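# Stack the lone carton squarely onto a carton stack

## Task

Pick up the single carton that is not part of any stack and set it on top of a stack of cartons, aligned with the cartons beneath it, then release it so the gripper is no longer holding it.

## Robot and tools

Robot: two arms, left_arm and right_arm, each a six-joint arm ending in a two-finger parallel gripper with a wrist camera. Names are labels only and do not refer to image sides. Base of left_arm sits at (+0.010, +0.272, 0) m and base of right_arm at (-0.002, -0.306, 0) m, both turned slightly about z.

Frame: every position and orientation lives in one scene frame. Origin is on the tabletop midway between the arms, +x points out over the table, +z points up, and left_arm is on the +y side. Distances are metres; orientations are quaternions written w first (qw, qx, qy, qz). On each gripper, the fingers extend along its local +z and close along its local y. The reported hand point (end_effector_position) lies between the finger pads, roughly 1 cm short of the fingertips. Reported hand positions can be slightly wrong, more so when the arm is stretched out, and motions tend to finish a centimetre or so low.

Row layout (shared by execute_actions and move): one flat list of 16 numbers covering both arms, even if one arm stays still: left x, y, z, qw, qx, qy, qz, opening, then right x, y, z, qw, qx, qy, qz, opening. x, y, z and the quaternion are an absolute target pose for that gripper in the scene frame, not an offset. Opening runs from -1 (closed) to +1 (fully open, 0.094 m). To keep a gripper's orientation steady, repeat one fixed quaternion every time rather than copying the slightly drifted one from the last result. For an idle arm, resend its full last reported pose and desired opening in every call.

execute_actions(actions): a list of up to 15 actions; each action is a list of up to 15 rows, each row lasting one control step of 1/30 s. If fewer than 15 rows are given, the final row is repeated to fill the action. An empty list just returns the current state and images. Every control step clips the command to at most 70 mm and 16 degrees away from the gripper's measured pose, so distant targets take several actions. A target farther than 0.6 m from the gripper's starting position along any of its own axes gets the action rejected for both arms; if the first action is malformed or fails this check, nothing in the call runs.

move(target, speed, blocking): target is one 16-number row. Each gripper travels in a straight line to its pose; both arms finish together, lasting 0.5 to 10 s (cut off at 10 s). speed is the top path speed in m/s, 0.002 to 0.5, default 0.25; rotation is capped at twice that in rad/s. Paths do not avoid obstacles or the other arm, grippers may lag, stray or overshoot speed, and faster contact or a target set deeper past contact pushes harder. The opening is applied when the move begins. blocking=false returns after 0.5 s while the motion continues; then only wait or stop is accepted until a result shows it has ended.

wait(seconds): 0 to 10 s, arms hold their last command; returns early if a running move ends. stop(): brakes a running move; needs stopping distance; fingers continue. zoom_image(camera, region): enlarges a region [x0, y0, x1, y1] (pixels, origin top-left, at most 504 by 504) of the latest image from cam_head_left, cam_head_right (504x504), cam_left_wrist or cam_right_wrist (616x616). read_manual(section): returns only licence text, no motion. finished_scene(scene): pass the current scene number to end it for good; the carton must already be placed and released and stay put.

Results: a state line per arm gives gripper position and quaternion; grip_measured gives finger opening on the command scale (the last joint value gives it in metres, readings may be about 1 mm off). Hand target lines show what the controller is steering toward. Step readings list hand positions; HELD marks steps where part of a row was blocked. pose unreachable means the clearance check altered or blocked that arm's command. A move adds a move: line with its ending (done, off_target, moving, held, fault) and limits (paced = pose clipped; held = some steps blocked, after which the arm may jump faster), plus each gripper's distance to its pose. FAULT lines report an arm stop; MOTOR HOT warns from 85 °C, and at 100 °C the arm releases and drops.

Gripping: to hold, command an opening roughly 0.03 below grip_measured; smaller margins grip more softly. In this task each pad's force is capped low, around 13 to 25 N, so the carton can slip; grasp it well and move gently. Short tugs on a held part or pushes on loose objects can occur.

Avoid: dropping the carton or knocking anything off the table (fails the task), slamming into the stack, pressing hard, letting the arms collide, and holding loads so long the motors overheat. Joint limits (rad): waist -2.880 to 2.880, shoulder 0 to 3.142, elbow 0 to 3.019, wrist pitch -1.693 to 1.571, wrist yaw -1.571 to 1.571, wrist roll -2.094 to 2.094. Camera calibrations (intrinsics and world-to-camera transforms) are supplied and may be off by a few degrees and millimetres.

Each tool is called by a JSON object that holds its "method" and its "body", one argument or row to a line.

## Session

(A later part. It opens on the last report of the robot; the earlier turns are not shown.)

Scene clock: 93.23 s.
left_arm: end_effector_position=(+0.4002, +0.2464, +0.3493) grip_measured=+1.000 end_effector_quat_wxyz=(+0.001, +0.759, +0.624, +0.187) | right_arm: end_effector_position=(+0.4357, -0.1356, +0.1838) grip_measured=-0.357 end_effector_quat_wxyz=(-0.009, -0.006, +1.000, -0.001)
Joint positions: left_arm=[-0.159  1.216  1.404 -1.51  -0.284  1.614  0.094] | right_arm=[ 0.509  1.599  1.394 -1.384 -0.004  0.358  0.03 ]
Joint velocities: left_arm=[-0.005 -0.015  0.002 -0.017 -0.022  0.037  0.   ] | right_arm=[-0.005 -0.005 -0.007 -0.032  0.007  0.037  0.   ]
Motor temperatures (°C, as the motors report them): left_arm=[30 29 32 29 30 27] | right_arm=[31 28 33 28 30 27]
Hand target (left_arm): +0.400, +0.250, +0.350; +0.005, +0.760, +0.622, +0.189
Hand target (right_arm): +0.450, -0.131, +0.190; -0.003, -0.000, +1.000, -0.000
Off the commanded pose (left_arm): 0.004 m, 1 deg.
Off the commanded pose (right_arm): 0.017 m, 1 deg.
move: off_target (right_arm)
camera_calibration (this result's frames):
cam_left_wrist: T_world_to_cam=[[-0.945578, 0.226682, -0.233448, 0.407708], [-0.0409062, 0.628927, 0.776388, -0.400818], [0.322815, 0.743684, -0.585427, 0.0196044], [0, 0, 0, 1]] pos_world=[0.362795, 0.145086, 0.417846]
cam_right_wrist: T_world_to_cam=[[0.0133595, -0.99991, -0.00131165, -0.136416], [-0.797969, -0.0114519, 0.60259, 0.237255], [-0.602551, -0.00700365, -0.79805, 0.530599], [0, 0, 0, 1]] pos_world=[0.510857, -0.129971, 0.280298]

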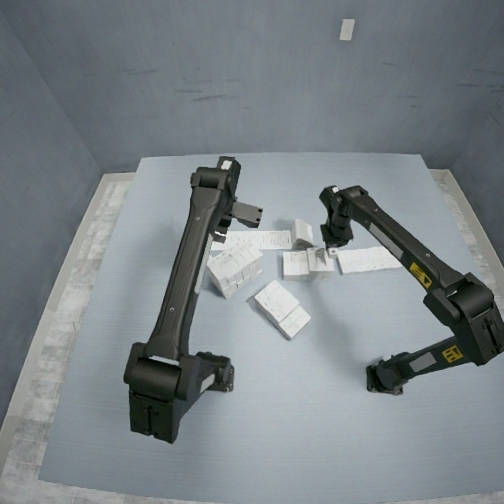

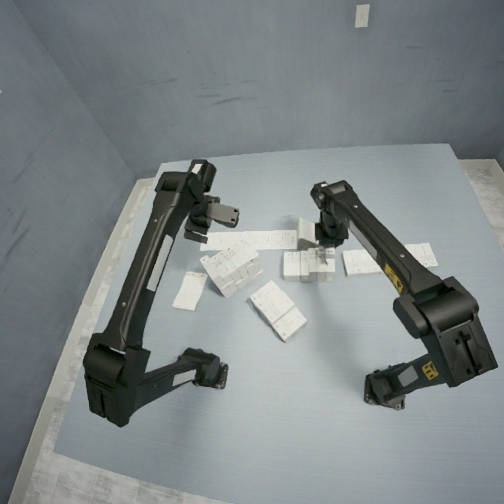

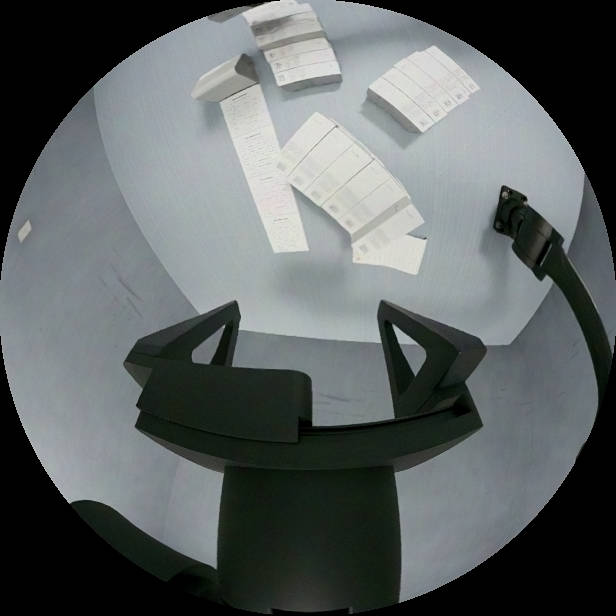

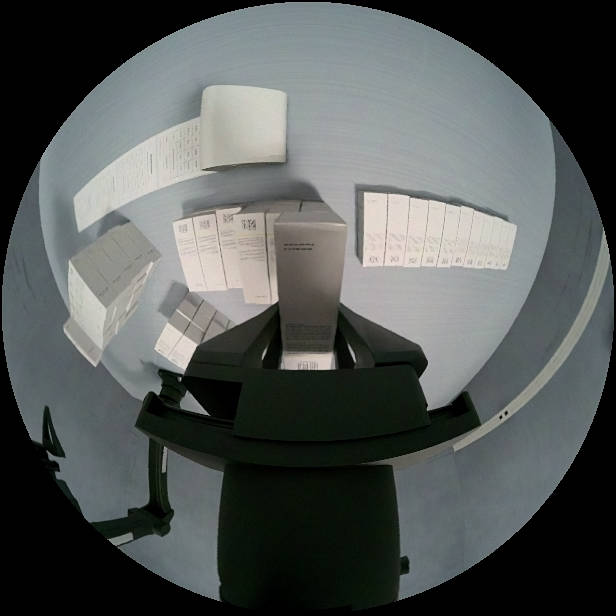

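{"method": "move", "body": {
  "target": [0.40,0.25,0.35,0.005,0.760,0.622,0.189,1,0.425,-0.103,0.14,0,0.015,1,0,-0.6],
  "speed": 0.08
}}

{"method": "zoom_image", "body": {
  "camera": "cam_right_wrist",
  "region": [150, 150, 450, 380]
}}

{"method": "zoom_image", "body": {
  "camera": "cam_head_left",
  "region": [260, 200, 380, 300]
}}

Scene clock: 133.80 s.
left_arm: end_effector_position=(+0.4002, +0.2464, +0.3493) grip_measured=+1.000 end_effector_quat_wxyz=(+0.001, +0.759, +0.624, +0.187) | right_arm: end_effector_position=(+0.4257, -0.1047, +0.1554) grip_measured=-0.357 end_effector_quat_wxyz=(+0.010, +0.011, +1.000, +0.006)
Joint positions: left_arm=[-0.159  1.216  1.404 -1.51  -0.284  1.614  0.094] | right_arm=[ 0.578  1.599  1.318 -1.267 -0.002  0.462  0.03 ]
Joint velocities: left_arm=[-0.005 -0.005  0.012 -0.002 -0.037  0.095  0.   ] | right_arm=[-0.005 -0.005 -0.002  0.002  0.051  0.037 -0.001]
Motor temperatures (°C, as the motors report them): left_arm=[30 29 32 29 30 27] | right_arm=[31 29 38 28 30 27]
Hand target (left_arm): +0.400, +0.250, +0.350; +0.005, +0.760, +0.622, +0.189
Hand target (right_arm): +0.425, -0.103, +0.140; -0.000, +0.015, +1.000, -0.000
Off the commanded pose (left_arm): 0.004 m, 1 deg.
Off the commanded pose (right_arm): 0.016 m, 1 deg.
move: off_target (right_arm)
camera_calibration (this result's frames):
cam_left_wrist: T_world_to_cam=[[-0.945578, 0.226682, -0.233448, 0.407708], [-0.0409062, 0.628927, 0.776388, -0.400818], [0.322815, 0.743684, -0.585427, 0.0196044], [0, 0, 0, 1]] pos_world=[0.362795, 0.145086, 0.417846]
cam_right_wrist: T_world_to_cam=[[-0.0210574, -0.999658, -0.0155175, -0.0885426], [-0.820328, 0.00840351, 0.571831, 0.263145], [-0.571505, 0.0247707, -0.820225, 0.495689], [0, 0, 0, 1]] pos_world=[0.49729, -0.103002, 0.254728]

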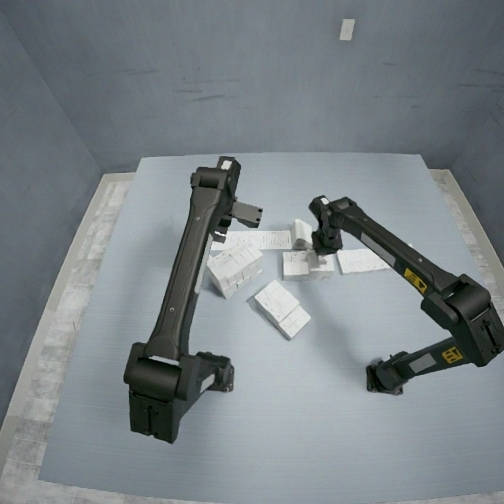

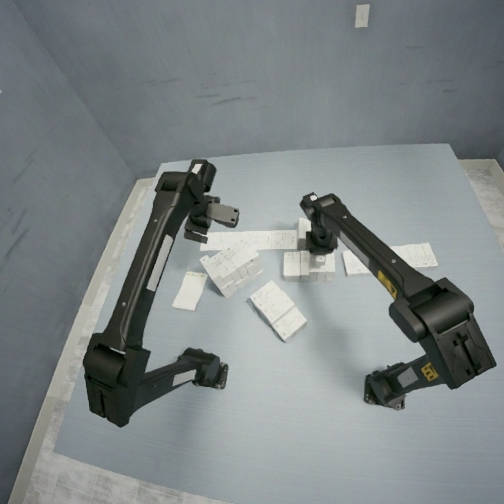

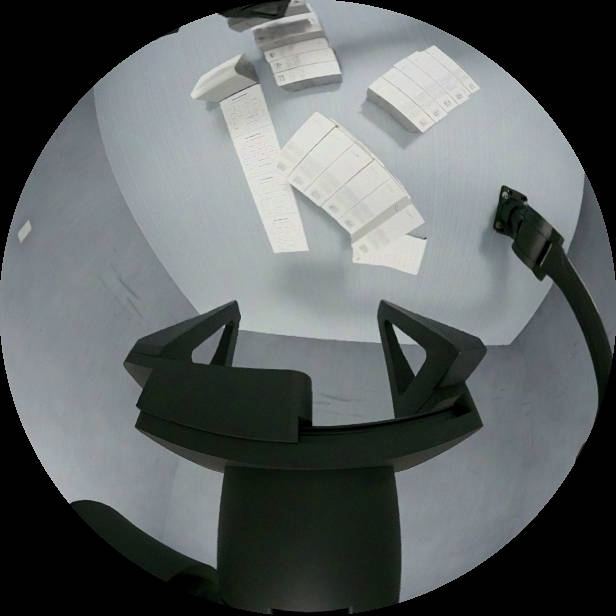

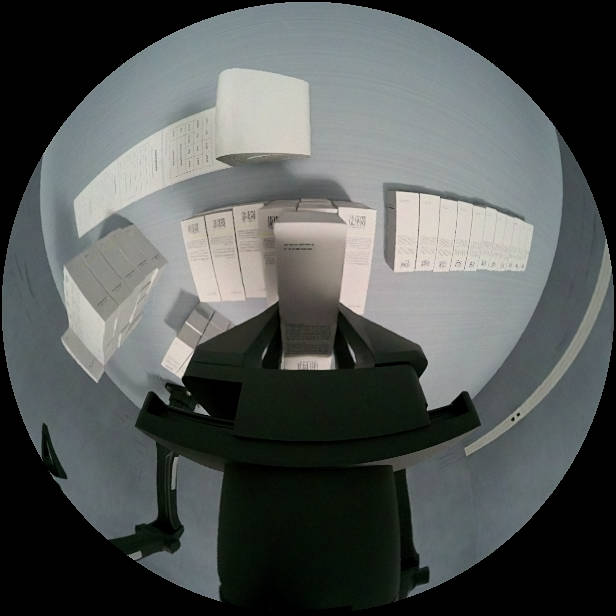

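Region (150, 150, 450, 380) of cam_right_wrist's 616x616 image, scaled by 1.680, with more detail than that image has; it fills the top 386 rows of this view, and the rest is white.

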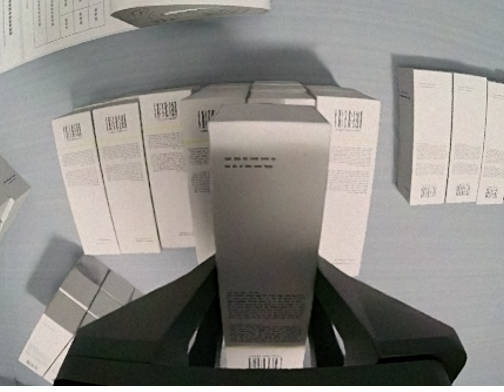

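Region (260, 200, 380, 300) of cam_head_left's 504x504 image, scaled by 4.200, with more detail than that image has.

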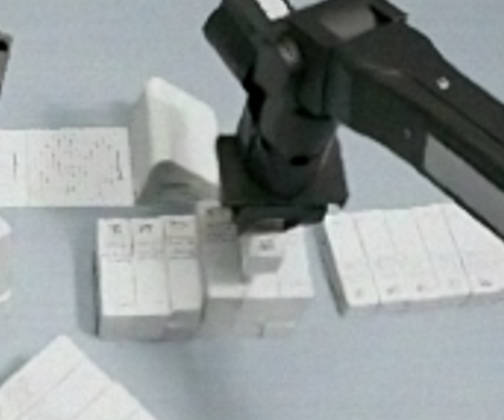

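{"method": "move", "body": {
  "target": [0.40,0.25,0.35,0.005,0.760,0.622,0.189,1,0.423,-0.111,0.108,0,0.015,1,0,-0.6],
  "speed": 0.04
}}

{"method": "zoom_image", "body": {
  "camera": "cam_right_wrist",
  "region": [150, 150, 450, 380]
}}

{"method": "zoom_image", "body": {
  "camera": "cam_head_left",
  "region": [260, 200, 380, 300]
}}

Scene clock: 149.57 s.
left_arm: end_effector_position=(+0.4002, +0.2464, +0.3493) grip_measured=+1.000 end_effector_quat_wxyz=(+0.001, +0.759, +0.624, +0.187) | right_arm: end_effector_position=(+0.4221, -0.1064, +0.1255) grip_measured=-0.357 end_effector_quat_wxyz=(+0.013, +0.013, +1.000, +0.007)
Joint positions: left_arm=[-0.159  1.216  1.404 -1.51  -0.284  1.614  0.094] | right_arm=[ 0.578  1.61   1.248 -1.181 -0.002  0.465  0.03 ]
Joint velocities: left_arm=[-0.005 -0.024  0.007  0.002 -0.051  0.022  0.   ] | right_arm=[-0.005  0.005 -0.002  0.002  0.066 -0.066  0.   ]
Motor temperatures (°C, as the motors report them): left_arm=[30 29 33 29 30 27] | right_arm=[31 29 35 28 30 27]
Hand target (left_arm): +0.400, +0.250, +0.350; +0.005, +0.760, +0.622, +0.189
Hand target (right_arm): +0.423, -0.111, +0.108; +0.000, +0.015, +1.000, +0.000
Off the commanded pose (left_arm): 0.004 m, 1 deg.
Off the commanded pose (right_arm): 0.018 m, 2 deg.
move: off_target (right_arm)
camera_calibration (this result's frames):
cam_left_wrist: T_world_to_cam=[[-0.945578, 0.226682, -0.233448, 0.407708], [-0.0409062, 0.628927, 0.776388, -0.400818], [0.322815, 0.743684, -0.585427, 0.0196044], [0, 0, 0, 1]] pos_world=[0.362795, 0.145086, 0.417846]
cam_right_wrist: T_world_to_cam=[[-0.0243955, -0.999535, -0.0183145, -0.0890079], [-0.823419, 0.00970142, 0.567351, 0.279285], [-0.566909, 0.0289213, -0.823272, 0.468039], [0, 0, 0, 1]] pos_world=[0.493133, -0.105212, 0.225241]

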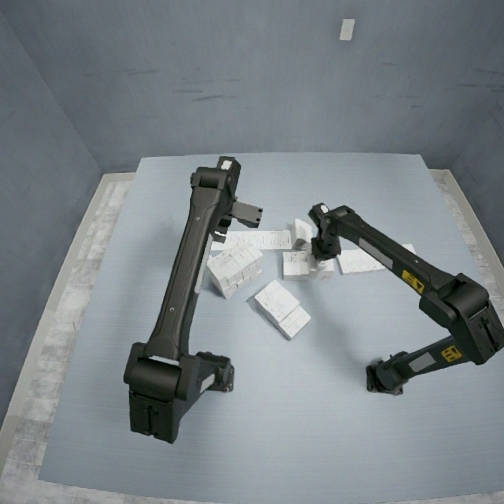

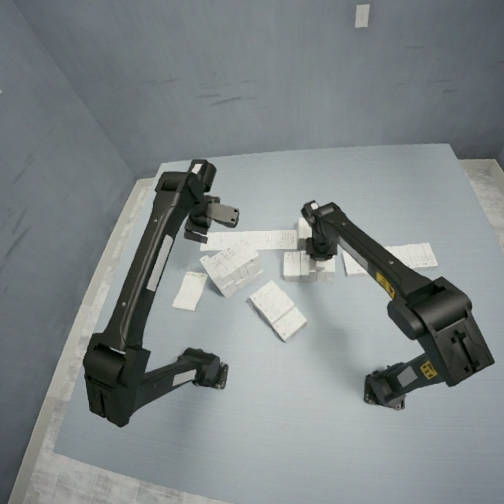

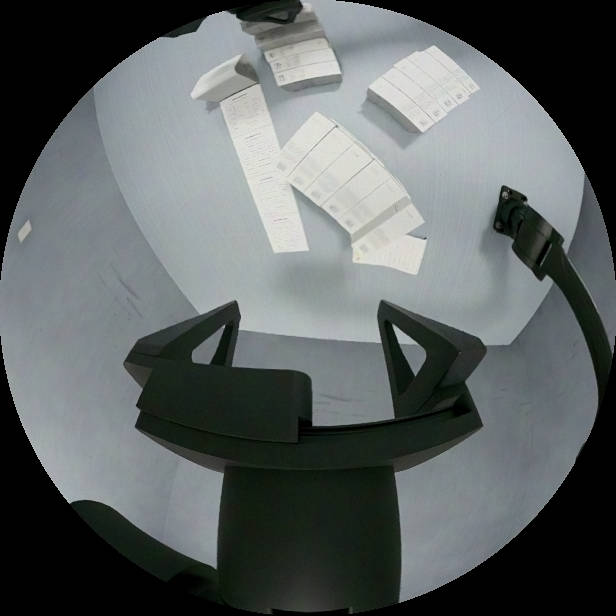

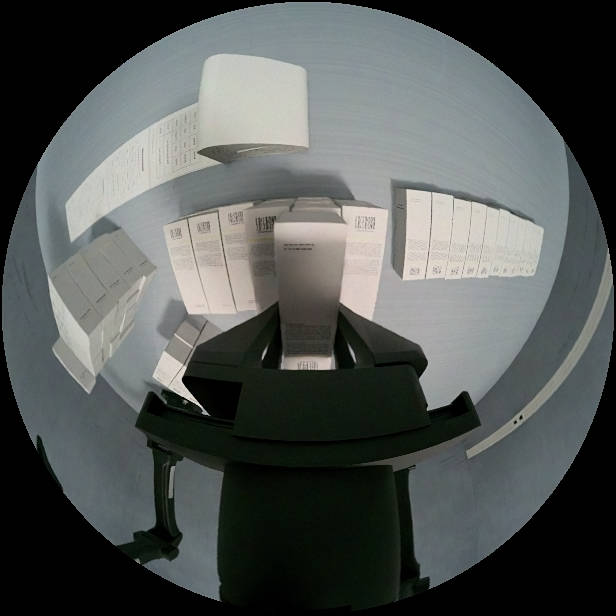

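Region (150, 150, 450, 380) of cam_right_wrist's 616x616 image, scaled by 1.680, with more detail than that image has; it fills the top 386 rows of this view, and the rest is white.

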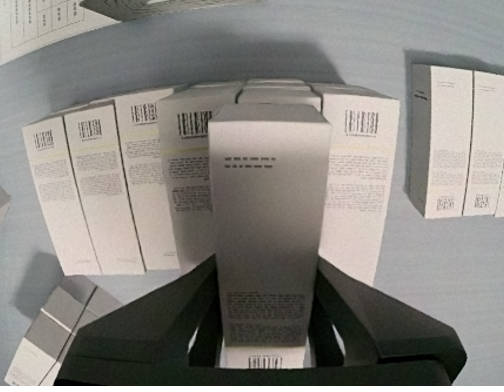

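Region (260, 200, 380, 300) of cam_head_left's 504x504 image, scaled by 4.200, with more detail than that image has.

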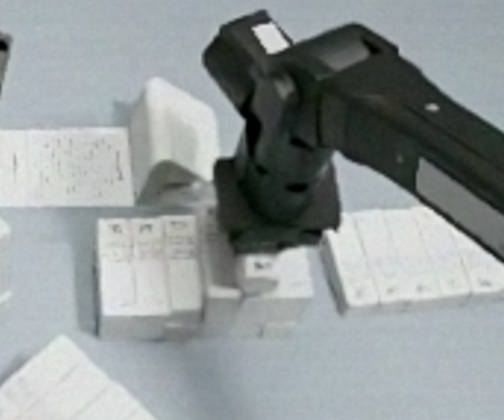

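{"method": "move", "body": {
  "target": [0.40,0.25,0.35,0.005,0.760,0.622,0.189,1,0.423,-0.116,0.101,0,0.015,1,0,-0.6],
  "speed": 0.02
}}

{"method": "zoom_image", "body": {
  "camera": "cam_right_wrist",
  "region": [150, 150, 450, 380]
}}

{"method": "zoom_image", "body": {
  "camera": "cam_head_left",
  "region": [260, 200, 380, 300]
}}

Scene clock: 165.53 s.
left_arm: end_effector_position=(+0.4002, +0.2464, +0.3493) grip_measured=+1.000 end_effector_quat_wxyz=(+0.001, +0.759, +0.624, +0.187) | right_arm: end_effector_position=(+0.4226, -0.1117, +0.1195) grip_measured=-0.357 end_effector_quat_wxyz=(+0.014, +0.016, +1.000, +0.008)
Joint positions: left_arm=[-0.159  1.216  1.404 -1.51  -0.284  1.614  0.094] | right_arm=[ 0.568  1.61   1.232 -1.162 -0.002  0.46   0.03 ]
Joint velocities: left_arm=[-0.015 -0.005  0.007 -0.017 -0.007 -0.022  0.   ] | right_arm=[-0.005  0.024 -0.012  0.017  0.007  0.007  0.001]
Motor temperatures (°C, as the motors report them): left_arm=[30 29 33 29 30 27] | right_arm=[31 29 35 28 30 27]
Hand target (left_arm): +0.400, +0.250, +0.350; +0.005, +0.760, +0.622, +0.189
Hand target (right_arm): +0.423, -0.116, +0.101; -0.000, +0.015, +1.000, +0.000
Off the commanded pose (left_arm): 0.004 m, 1 deg.
Off the commanded pose (right_arm): 0.019 m, 2 deg.
move: off_target (right_arm)
camera_calibration (this result's frames):
cam_left_wrist: T_world_to_cam=[[-0.945578, 0.226682, -0.233448, 0.407708], [-0.0409062, 0.628927, 0.776388, -0.400818], [0.322815, 0.743684, -0.585427, 0.0196044], [0, 0, 0, 1]] pos_world=[0.362795, 0.145086, 0.417846]
cam_right_wrist: T_world_to_cam=[[-0.0293207, -0.999389, -0.0190137, -0.0922357], [-0.824389, 0.0134207, 0.565865, 0.284072], [-0.565264, 0.0322663, -0.824278, 0.463321], [0, 0, 0, 1]] pos_world=[0.493381, -0.110941, 0.219406]

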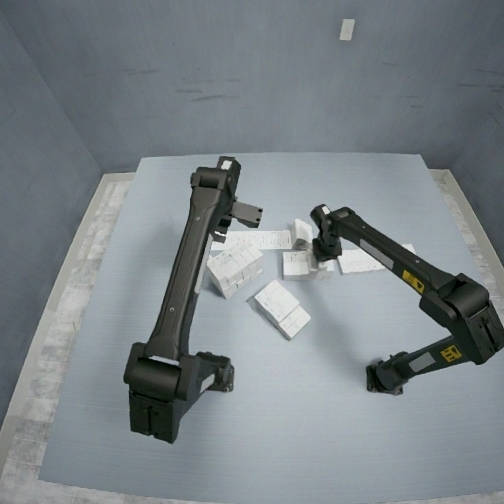

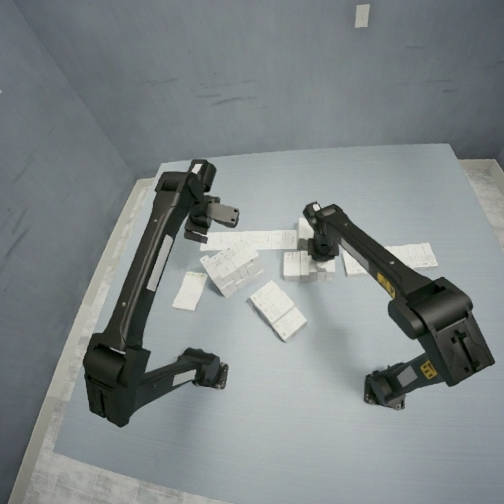

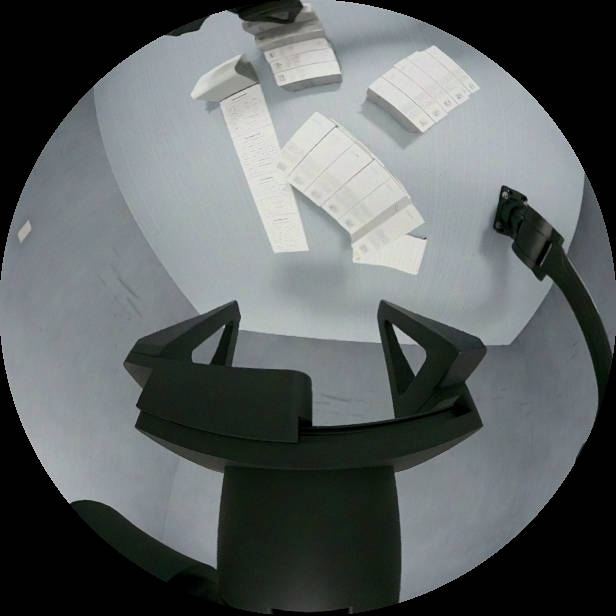

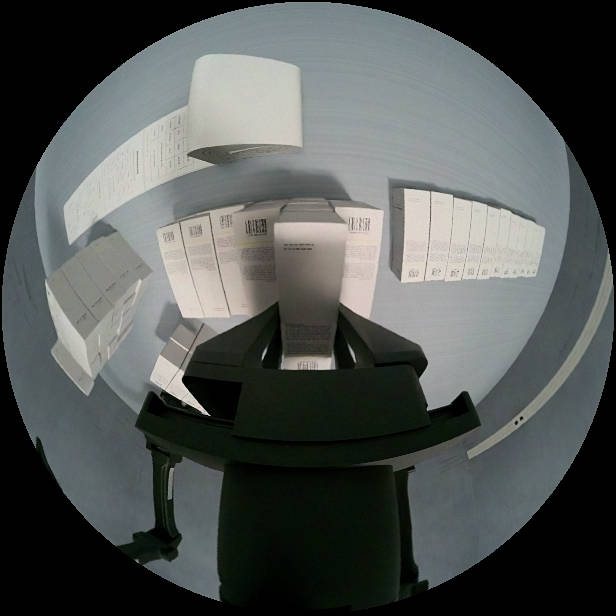

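Region (150, 150, 450, 380) of cam_right_wrist's 616x616 image, scaled by 1.680, with more detail than that image has; it fills the top 386 rows of this view, and the rest is white.

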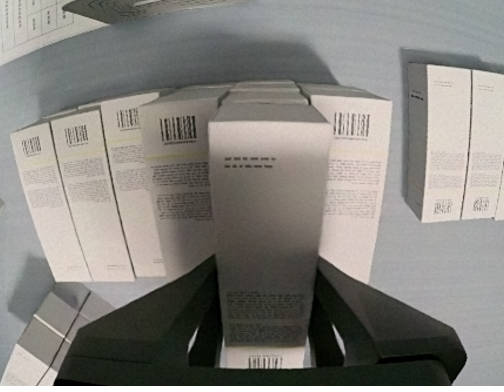

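Region (260, 200, 380, 300) of cam_head_left's 504x504 image, scaled by 4.200, with more detail than that image has.

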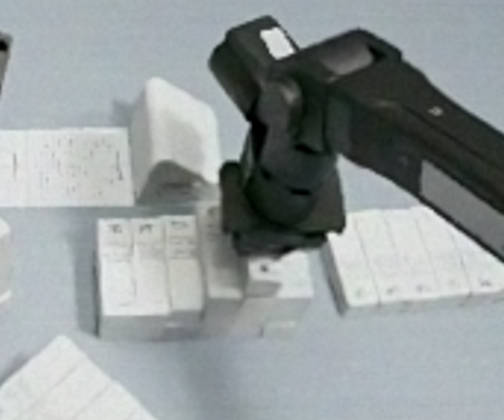

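{"method": "move", "body": {
  "target": [0.40,0.25,0.35,0.005,0.760,0.622,0.189,1,0.423,-0.1155,0.093,0,0.015,1,0,-0.6],
  "speed": 0.01
}}

{"method": "zoom_image", "body": {
  "camera": "cam_right_wrist",
  "region": [150, 150, 450, 380]
}}

{"method": "zoom_image", "body": {
  "camera": "cam_head_left",
  "region": [260, 200, 380, 300]
}}

Scene clock: 176.17 s.
left_arm: end_effector_position=(+0.4002, +0.2464, +0.3493) grip_measured=+1.000 end_effector_quat_wxyz=(+0.001, +0.759, +0.624, +0.187) | right_arm: end_effector_position=(+0.4232, -0.1114, +0.1142) grip_measured=-0.357 end_effector_quat_wxyz=(+0.015, +0.015, +1.000, +0.008)
Joint positions: left_arm=[-0.159  1.216  1.404 -1.51  -0.284  1.614  0.094] | right_arm=[ 0.568  1.614  1.222 -1.144 -0.002  0.459  0.03 ]
Joint velocities: left_arm=[ 0.005 -0.005 -0.007  0.012 -0.095 -0.007  0.   ] | right_arm=[-0.005 -0.015  0.002 -0.002  0.037  0.022 -0.   ]
Motor temperatures (°C, as the motors report them): left_arm=[30 29 33 29 30 27] | right_arm=[31 29 34 28 30 27]
Hand target (left_arm): +0.400, +0.250, +0.350; +0.005, +0.760, +0.622, +0.189
Hand target (right_arm): +0.422, -0.116, +0.094; +0.000, +0.015, +1.000, +0.000
Off the commanded pose (left_arm): 0.004 m, 1 deg.
Off the commanded pose (right_arm): 0.022 m, 2 deg.
move: off_target (right_arm)
camera_calibration (this result's frames):
cam_left_wrist: T_world_to_cam=[[-0.945578, 0.226682, -0.233448, 0.407708], [-0.0409062, 0.628927, 0.776388, -0.400818], [0.322815, 0.743684, -0.585427, 0.0196044], [0, 0, 0, 1]] pos_world=[0.362795, 0.145086, 0.417846]
cam_right_wrist: T_world_to_cam=[[-0.0288635, -0.999366, -0.0208566, -0.0919972], [-0.82655, 0.0121282, 0.562732, 0.288766], [-0.562122, 0.0334814, -0.826376, 0.458323], [0, 0, 0, 1]] pos_world=[0.493658, -0.110786, 0.214331]

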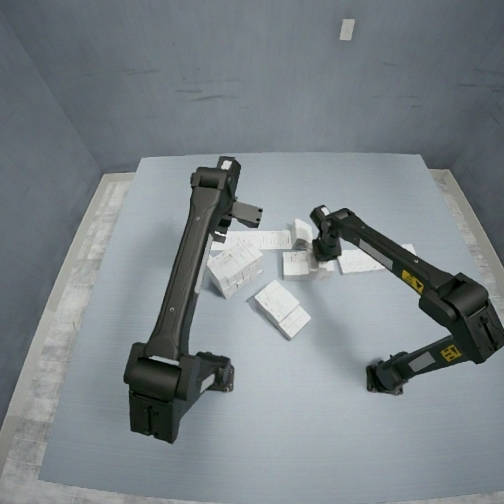

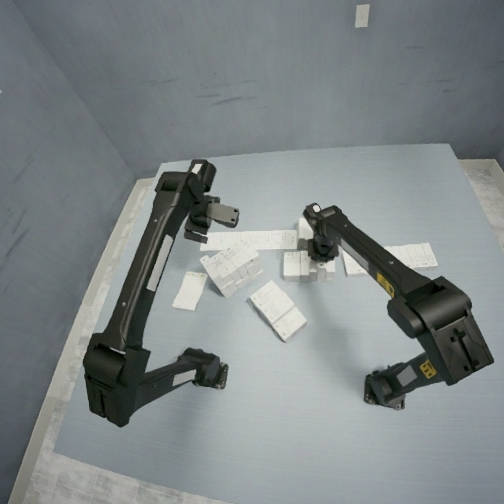

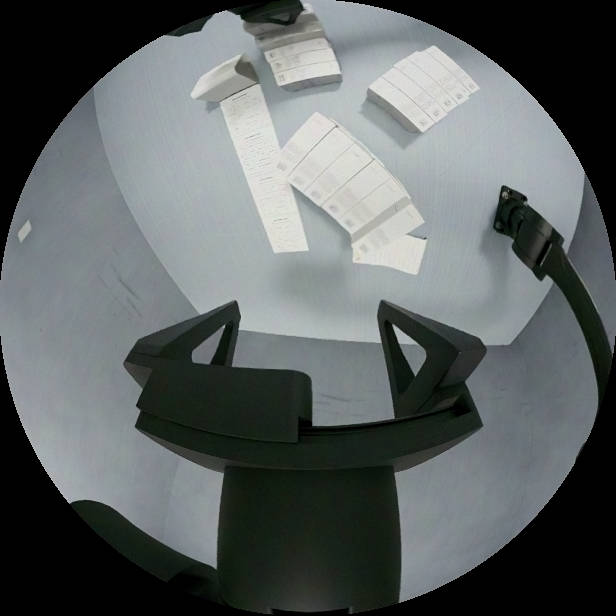

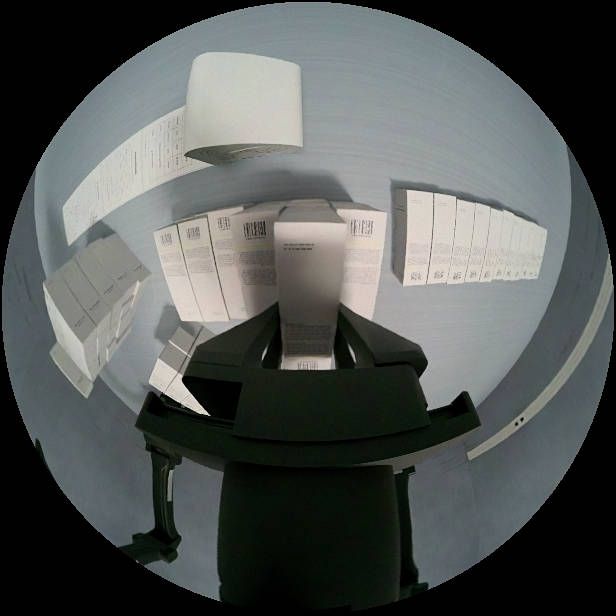

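Region (150, 150, 450, 380) of cam_right_wrist's 616x616 image, scaled by 1.680, with more detail than that image has; it fills the top 386 rows of this view, and the rest is white.

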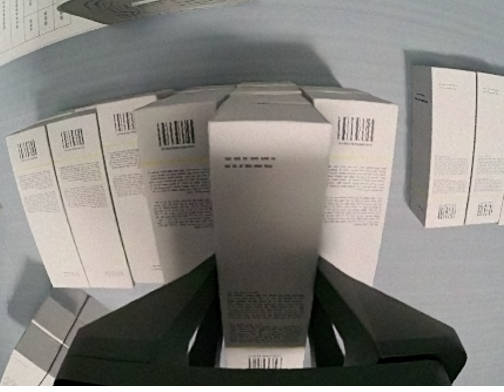

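Region (260, 200, 380, 300) of cam_head_left's 504x504 image, scaled by 4.200, with more detail than that image has.

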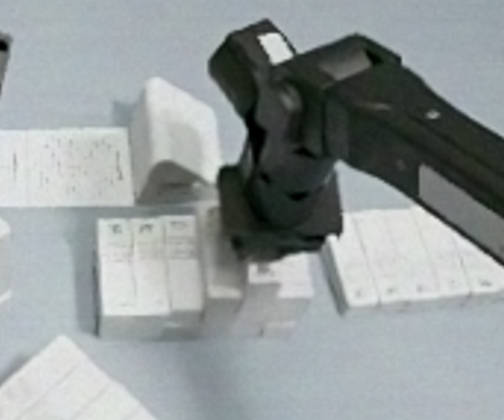

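{"method": "move", "body": {
  "target": [0.40,0.25,0.35,0.005,0.760,0.622,0.189,1,0.423,-0.1155,0.086,0,0.015,1,0,-0.6],
  "speed": 0.01
}}

{"method": "zoom_image", "body": {
  "camera": "cam_right_wrist",
  "region": [200, 170, 420, 340]
}}

{"method": "zoom_image", "body": {
  "camera": "cam_head_left",
  "region": [280, 230, 360, 290]
}}

Scene clock: 188.50 s.
left_arm: end_effector_position=(+0.4002, +0.2464, +0.3493) grip_measured=+1.000 end_effector_quat_wxyz=(+0.001, +0.759, +0.624, +0.187) | right_arm: end_effector_position=(+0.4244, -0.1109, +0.1131) grip_measured=-0.357 end_effector_quat_wxyz=(+0.019, +0.015, +1.000, +0.010)
Joint positions: left_arm=[-0.159  1.216  1.404 -1.51  -0.284  1.614  0.094] | right_arm=[ 0.568  1.614  1.219 -1.133 -0.002  0.459  0.03 ]
Joint velocities: left_arm=[-0.024 -0.005  0.007 -0.012  0.095  0.051  0.   ] | right_arm=[ 0.005 -0.015 -0.002 -0.002 -0.037 -0.037 -0.001]
Motor temperatures (°C, as the motors report them): left_arm=[30 29 33 29 30 27] | right_arm=[31 29 34 28 30 27]
Hand target (left_arm): +0.400, +0.250, +0.350; +0.005, +0.760, +0.622, +0.189
Hand target (right_arm): +0.422, -0.116, +0.087; +0.000, +0.015, +1.000, +0.000
Off the commanded pose (left_arm): 0.004 m, 1 deg.
Off the commanded pose (right_arm): 0.027 m, 2 deg.
move: off_target (right_arm)
camera_calibration (this result's frames):
cam_left_wrist: T_world_to_cam=[[-0.945578, 0.226682, -0.233448, 0.407708], [-0.0409062, 0.628927, 0.776388, -0.400818], [0.322815, 0.743684, -0.585427, 0.0196044], [0, 0, 0, 1]] pos_world=[0.362795, 0.145086, 0.417846]
cam_right_wrist: T_world_to_cam=[[-0.0287155, -0.999298, -0.0240565, -0.0911504], [-0.830242, 0.0104413, 0.557305, 0.292357], [-0.556662, 0.035976, -0.82996, 0.456379], [0, 0, 0, 1]] pos_world=[0.494158, -0.110558, 0.213651]

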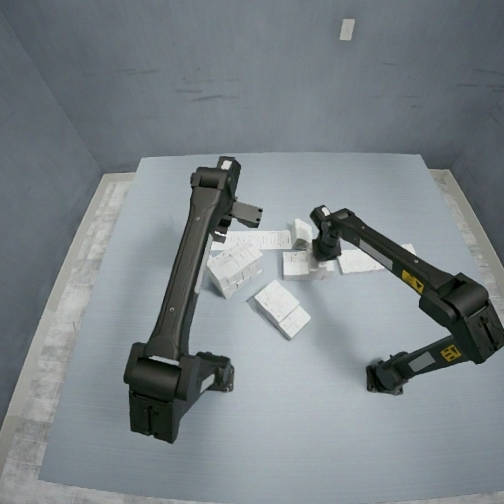

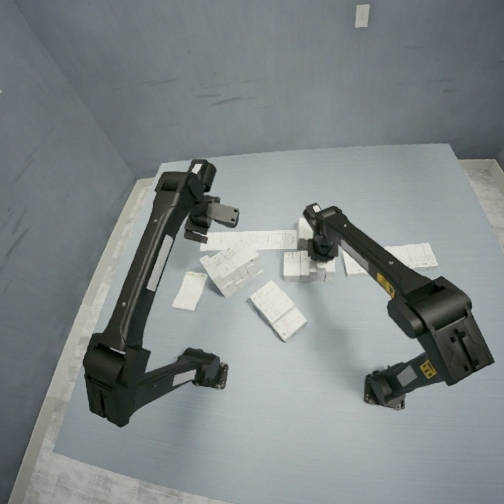

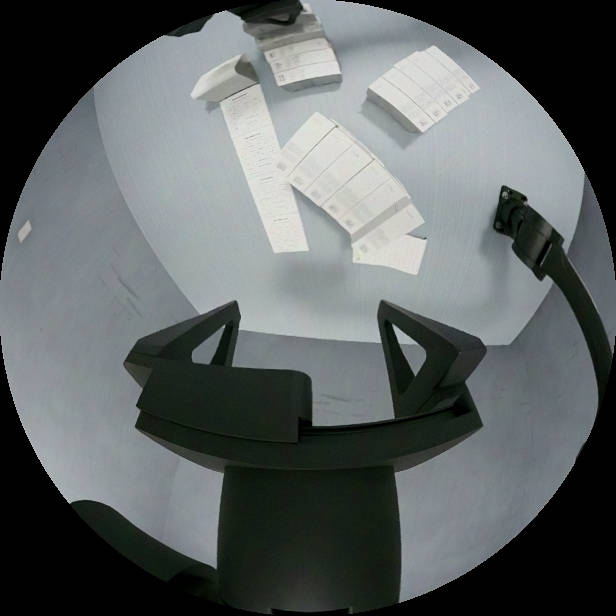

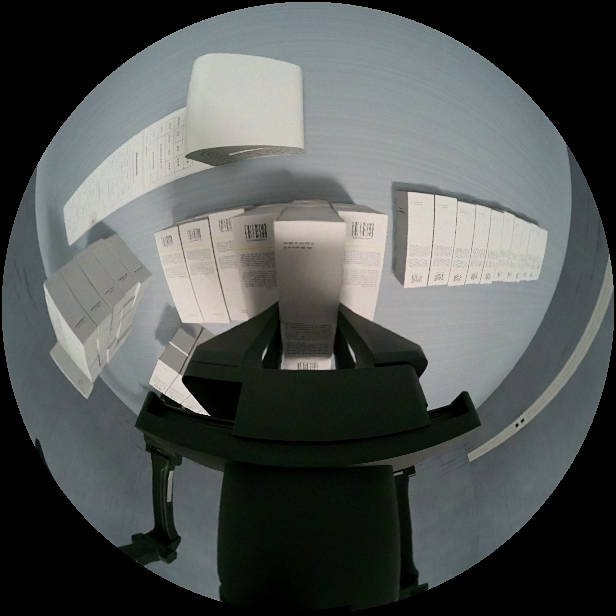

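Region (200, 170, 420, 340) of cam_right_wrist's 616x616 image, scaled by 2.291, with more detail than that image has; it fills the top 389 rows of this view, and the rest is white.

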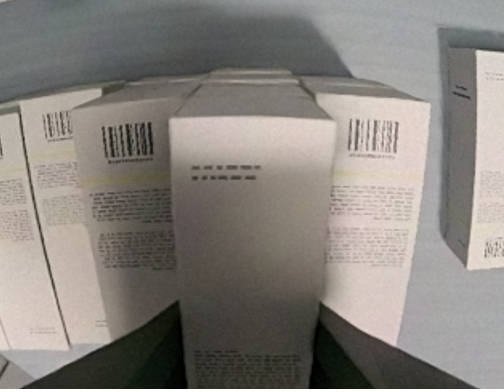

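Region (280, 230, 360, 290) of cam_head_left's 504x504 image, scaled by 6.300, with more detail than that image has; it fills the top 378 rows of this view, and the rest is white.

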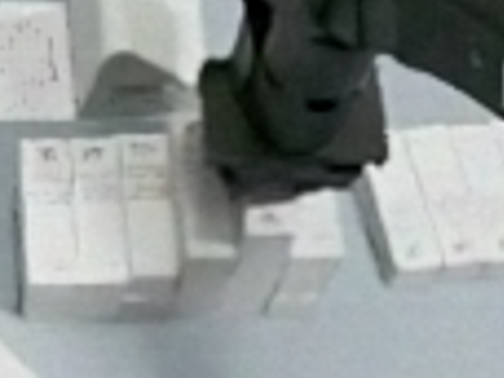

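{"method": "execute_actions", "body": {
  "actions": [
    [[0.40,0.25,0.35,0.005,0.760,0.622,0.189,1,0.423,-0.1155,0.094,0,0.015,1,0,-0.6]],
    [[0.40,0.25,0.35,0.005,0.760,0.622,0.189,1,0.423,-0.1155,0.094,0,0.015,1,0,-0.25]],
    [[0.40,0.25,0.35,0.005,0.760,0.622,0.189,1,0.423,-0.1155,0.094,0,0.015,1,0,0.2]]
  ]
}}

{"method": "move", "body": {
  "target": [0.40,0.25,0.35,0.005,0.760,0.622,0.189,1,0.42,-0.13,0.20,0,0.015,1,0,0.2],
  "speed": 0.12
}}

{"method": "zoom_image", "body": {
  "camera": "cam_right_wrist",
  "region": [150, 150, 450, 380]
}}

{"method": "zoom_image", "body": {
  "camera": "cam_head_left",
  "region": [260, 200, 380, 300]
}}

Scene clock: 197.03 s.
left_arm: end_effector_position=(+0.4002, +0.2464, +0.3493) grip_measured=+1.000 end_effector_quat_wxyz=(+0.001, +0.759, +0.624, +0.187) | right_arm: end_effector_position=(+0.4243, -0.1109, +0.1120) grip_measured=+0.198 end_effector_quat_wxyz=(+0.018, +0.015, +1.000, +0.009)
Joint positions: left_arm=[-0.159  1.216  1.404 -1.51  -0.284  1.614  0.094] | right_arm=[ 0.568  1.617  1.219 -1.133 -0.002  0.459  0.056]
Joint velocities: left_arm=[ 0.015  0.024  0.002  0.002 -0.066  0.081  0.   ] | right_arm=[ 0.005 -0.005  0.017  0.002 -0.007  0.051  0.   ]
Motor temperatures (°C, as the motors report them): left_arm=[30 29 33 29 30 27] | right_arm=[31 29 34 28 30 27]
Hand target (left_arm): +0.400, +0.250, +0.350; +0.005, +0.760, +0.622, +0.189
Hand target (right_arm): +0.423, -0.116, +0.094; +0.000, +0.015, +1.000, +0.000
Off the commanded pose (left_arm): 0.004 m, 1 deg.
Off the commanded pose (right_arm): 0.019 m, 2 deg.
Step readings (end_effector_position; steps 1 to 15: 1st action; 16 to 30: 2nd action; 31 to 45: 3rd action):
0: left_arm (+0.4002, +0.2464, +0.3493) | right_arm (+0.4244, -0.1109, +0.1131)
1: left_arm (+0.4002, +0.2464, +0.3493) | right_arm (+0.4244, -0.1109, +0.1131)
2: left_arm (+0.4002, +0.2464, +0.3493) | right_arm (+0.4244, -0.1109, +0.1131)
4: left_arm (+0.4002, +0.2464, +0.3493) | right_arm (+0.4244, -0.1109, +0.1131)
8: left_arm (+0.4002, +0.2464, +0.3493) | right_arm (+0.4244, -0.1109, +0.1131)
15: left_arm (+0.4002, +0.2464, +0.3493) | right_arm (+0.4244, -0.1109, +0.1131)
16: left_arm (+0.4002, +0.2464, +0.3493) | right_arm (+0.4244, -0.1109, +0.1131)
17: left_arm (+0.4002, +0.2464, +0.3493) | right_arm (+0.4244, -0.1109, +0.1129)
19: left_arm (+0.4002, +0.2464, +0.3493) | right_arm (+0.4243, -0.1109, +0.1122)
23: left_arm (+0.4002, +0.2464, +0.3493) | right_arm (+0.4243, -0.1109, +0.1120)
30: left_arm (+0.4002, +0.2464, +0.3493) | right_arm (+0.4243, -0.1109, +0.1120)
31: left_arm (+0.4002, +0.2464, +0.3493) | right_arm (+0.4243, -0.1109, +0.1120)
32: left_arm (+0.4002, +0.2464, +0.3493) | right_arm (+0.4243, -0.1109, +0.1120)
34: left_arm (+0.4002, +0.2464, +0.3493) | right_arm (+0.4243, -0.1109, +0.1120)
38: left_arm (+0.4002, +0.2464, +0.3493) | right_arm (+0.4243, -0.1109, +0.1120)
45: end_effector_position above
camera_calibration (this result's frames):
cam_left_wrist: T_world_to_cam=[[-0.945578, 0.226682, -0.233448, 0.407708], [-0.0409062, 0.628927, 0.776388, -0.400818], [0.322815, 0.743684, -0.585427, 0.0196044], [0, 0, 0, 1]] pos_world=[0.362795, 0.145086, 0.417846]
cam_right_wrist: T_world_to_cam=[[-0.0287645, -0.999321, -0.0230461, -0.0912881], [-0.82908, 0.0109722, 0.559022, 0.292269], [-0.558389, 0.0351871, -0.828833, 0.456028], [0, 0, 0, 1]] pos_world=[0.49433, -0.110479, 0.212482]

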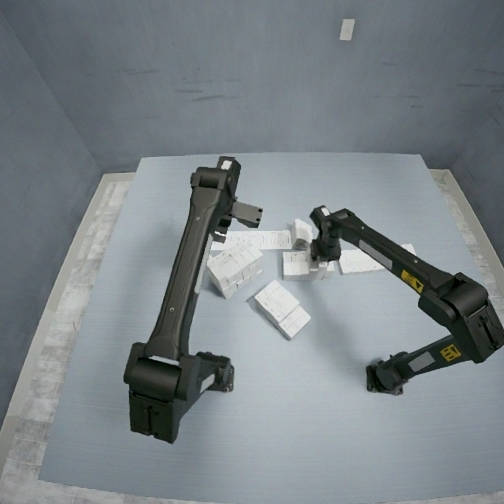

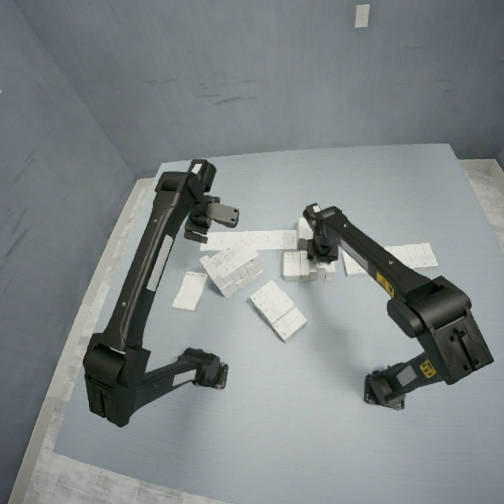

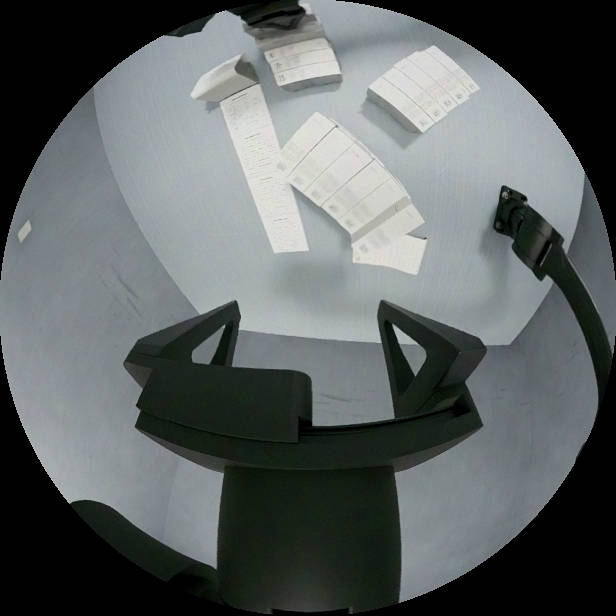

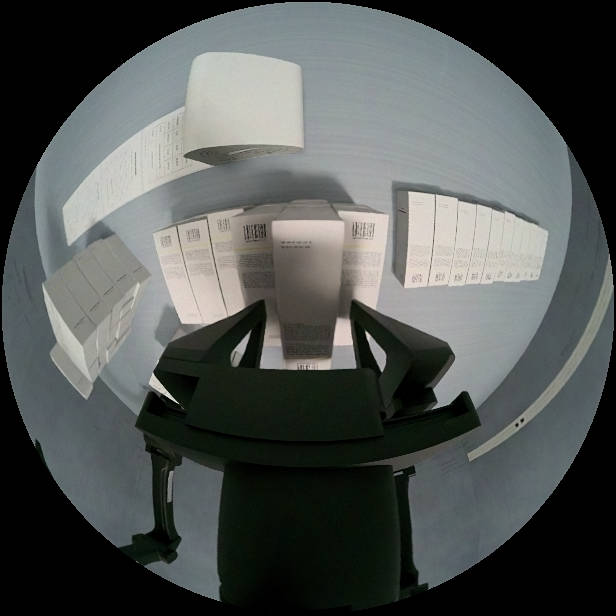

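Scene clock: 198.17 s.
left_arm: end_effector_position=(+0.4002, +0.2464, +0.3493) grip_measured=+1.000 end_effector_quat_wxyz=(+0.001, +0.759, +0.624, +0.187) | right_arm: end_effector_position=(+0.4075, -0.1312, +0.1816) grip_measured=+0.198 end_effector_quat_wxyz=(-0.018, +0.016, +1.000, -0.007)
Joint positions: left_arm=[-0.159  1.216  1.404 -1.51  -0.284  1.614  0.094] | right_arm=[ 0.542  1.55   1.33  -1.389 -0.002  0.435  0.056]
Joint velocities: left_arm=[-0.005  0.005  0.012  0.002 -0.022 -0.037  0.   ] | right_arm=[ 0.005  0.005 -0.022 -0.007  0.037 -0.037 -0.001]
Motor temperatures (°C, as the motors report them): left_arm=[30 29 33 29 30 27] | right_arm=[31 29 35 28 30 27]
Hand target (left_arm): +0.400, +0.250, +0.350; +0.005, +0.760, +0.622, +0.189
Hand target (right_arm): +0.419, -0.130, +0.200; +0.000, +0.015, +1.000, -0.000
Off the commanded pose (left_arm): 0.004 m, 1 deg.
Off the commanded pose (right_arm): 0.022 m, 2 deg.
move: off_target (right_arm)
camera_calibration (this result's frames):
cam_left_wrist: T_world_to_cam=[[-0.945578, 0.226682, -0.233448, 0.407708], [-0.0409062, 0.628927, 0.776388, -0.400818], [0.322815, 0.743684, -0.585427, 0.0196044], [0, 0, 0, 1]] pos_world=[0.362795, 0.145086, 0.417846]
cam_right_wrist: T_world_to_cam=[[-0.0299427, -0.999493, 0.0108253, -0.116111], [-0.787351, 0.0302566, 0.615762, 0.214894], [-0.615777, 0.00991423, -0.787858, 0.517652], [0, 0, 0, 1]] pos_world=[0.484479, -0.127686, 0.27677]

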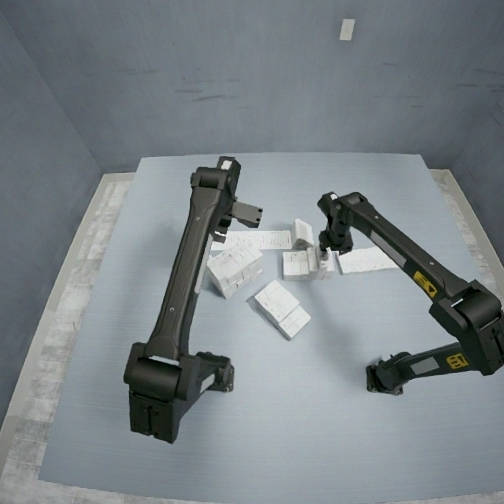

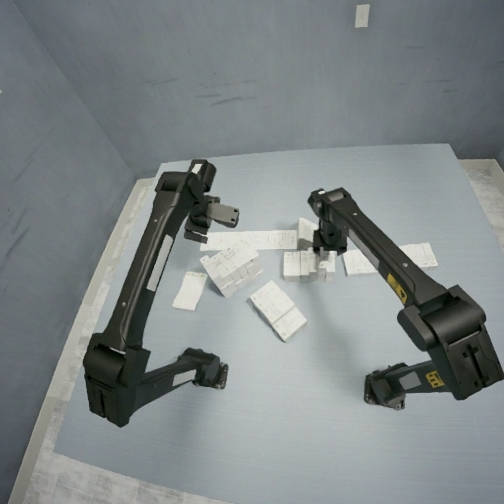

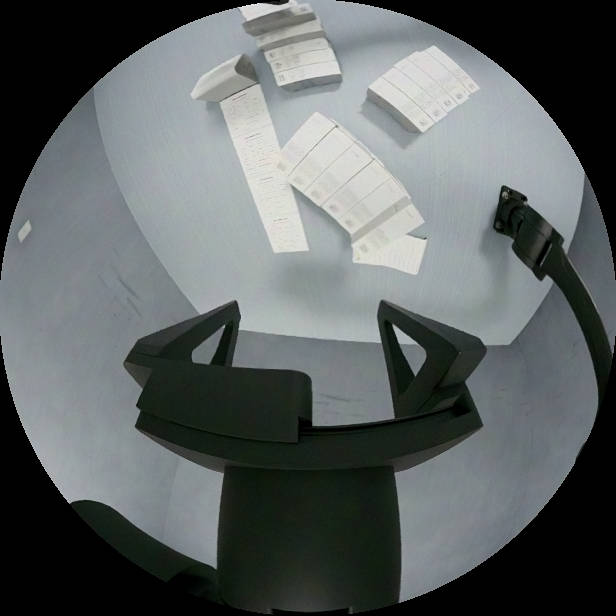

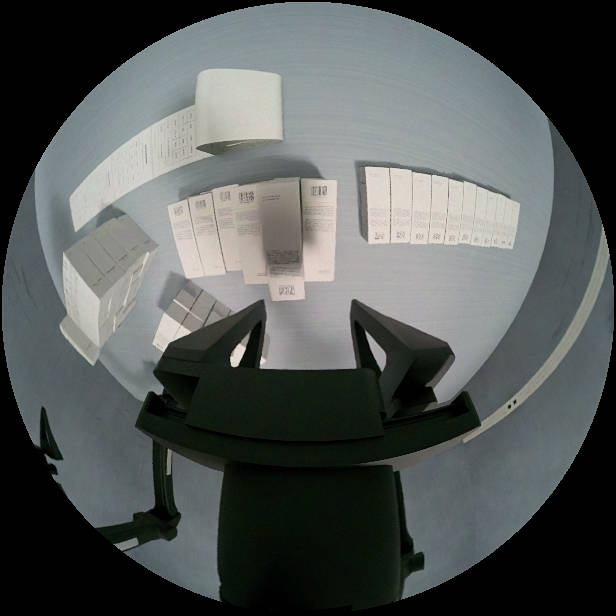

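Region (150, 150, 450, 380) of cam_right_wrist's 616x616 image, scaled by 1.680, with more detail than that image has; it fills the top 386 rows of this view, and the rest is white.

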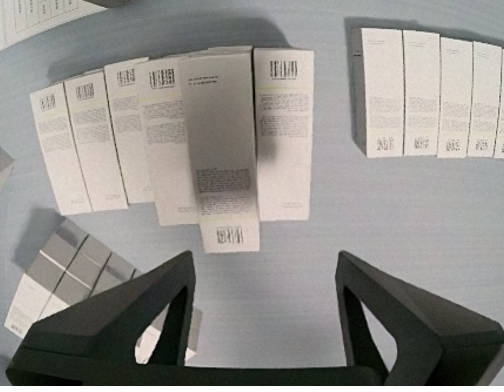

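Region (260, 200, 380, 300) of cam_head_left's 504x504 image, scaled by 4.200, with more detail than that image has.

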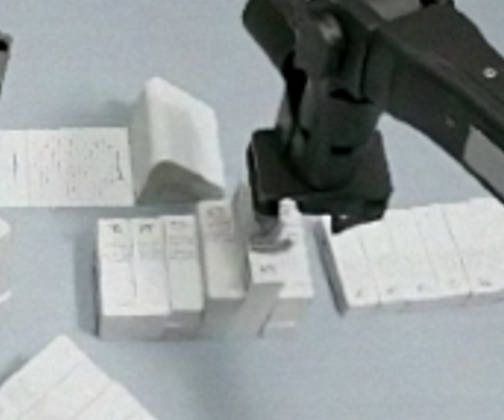

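{"method": "finished_scene", "body": {
  "scene": 1
}}

The scene is finished: the task was done.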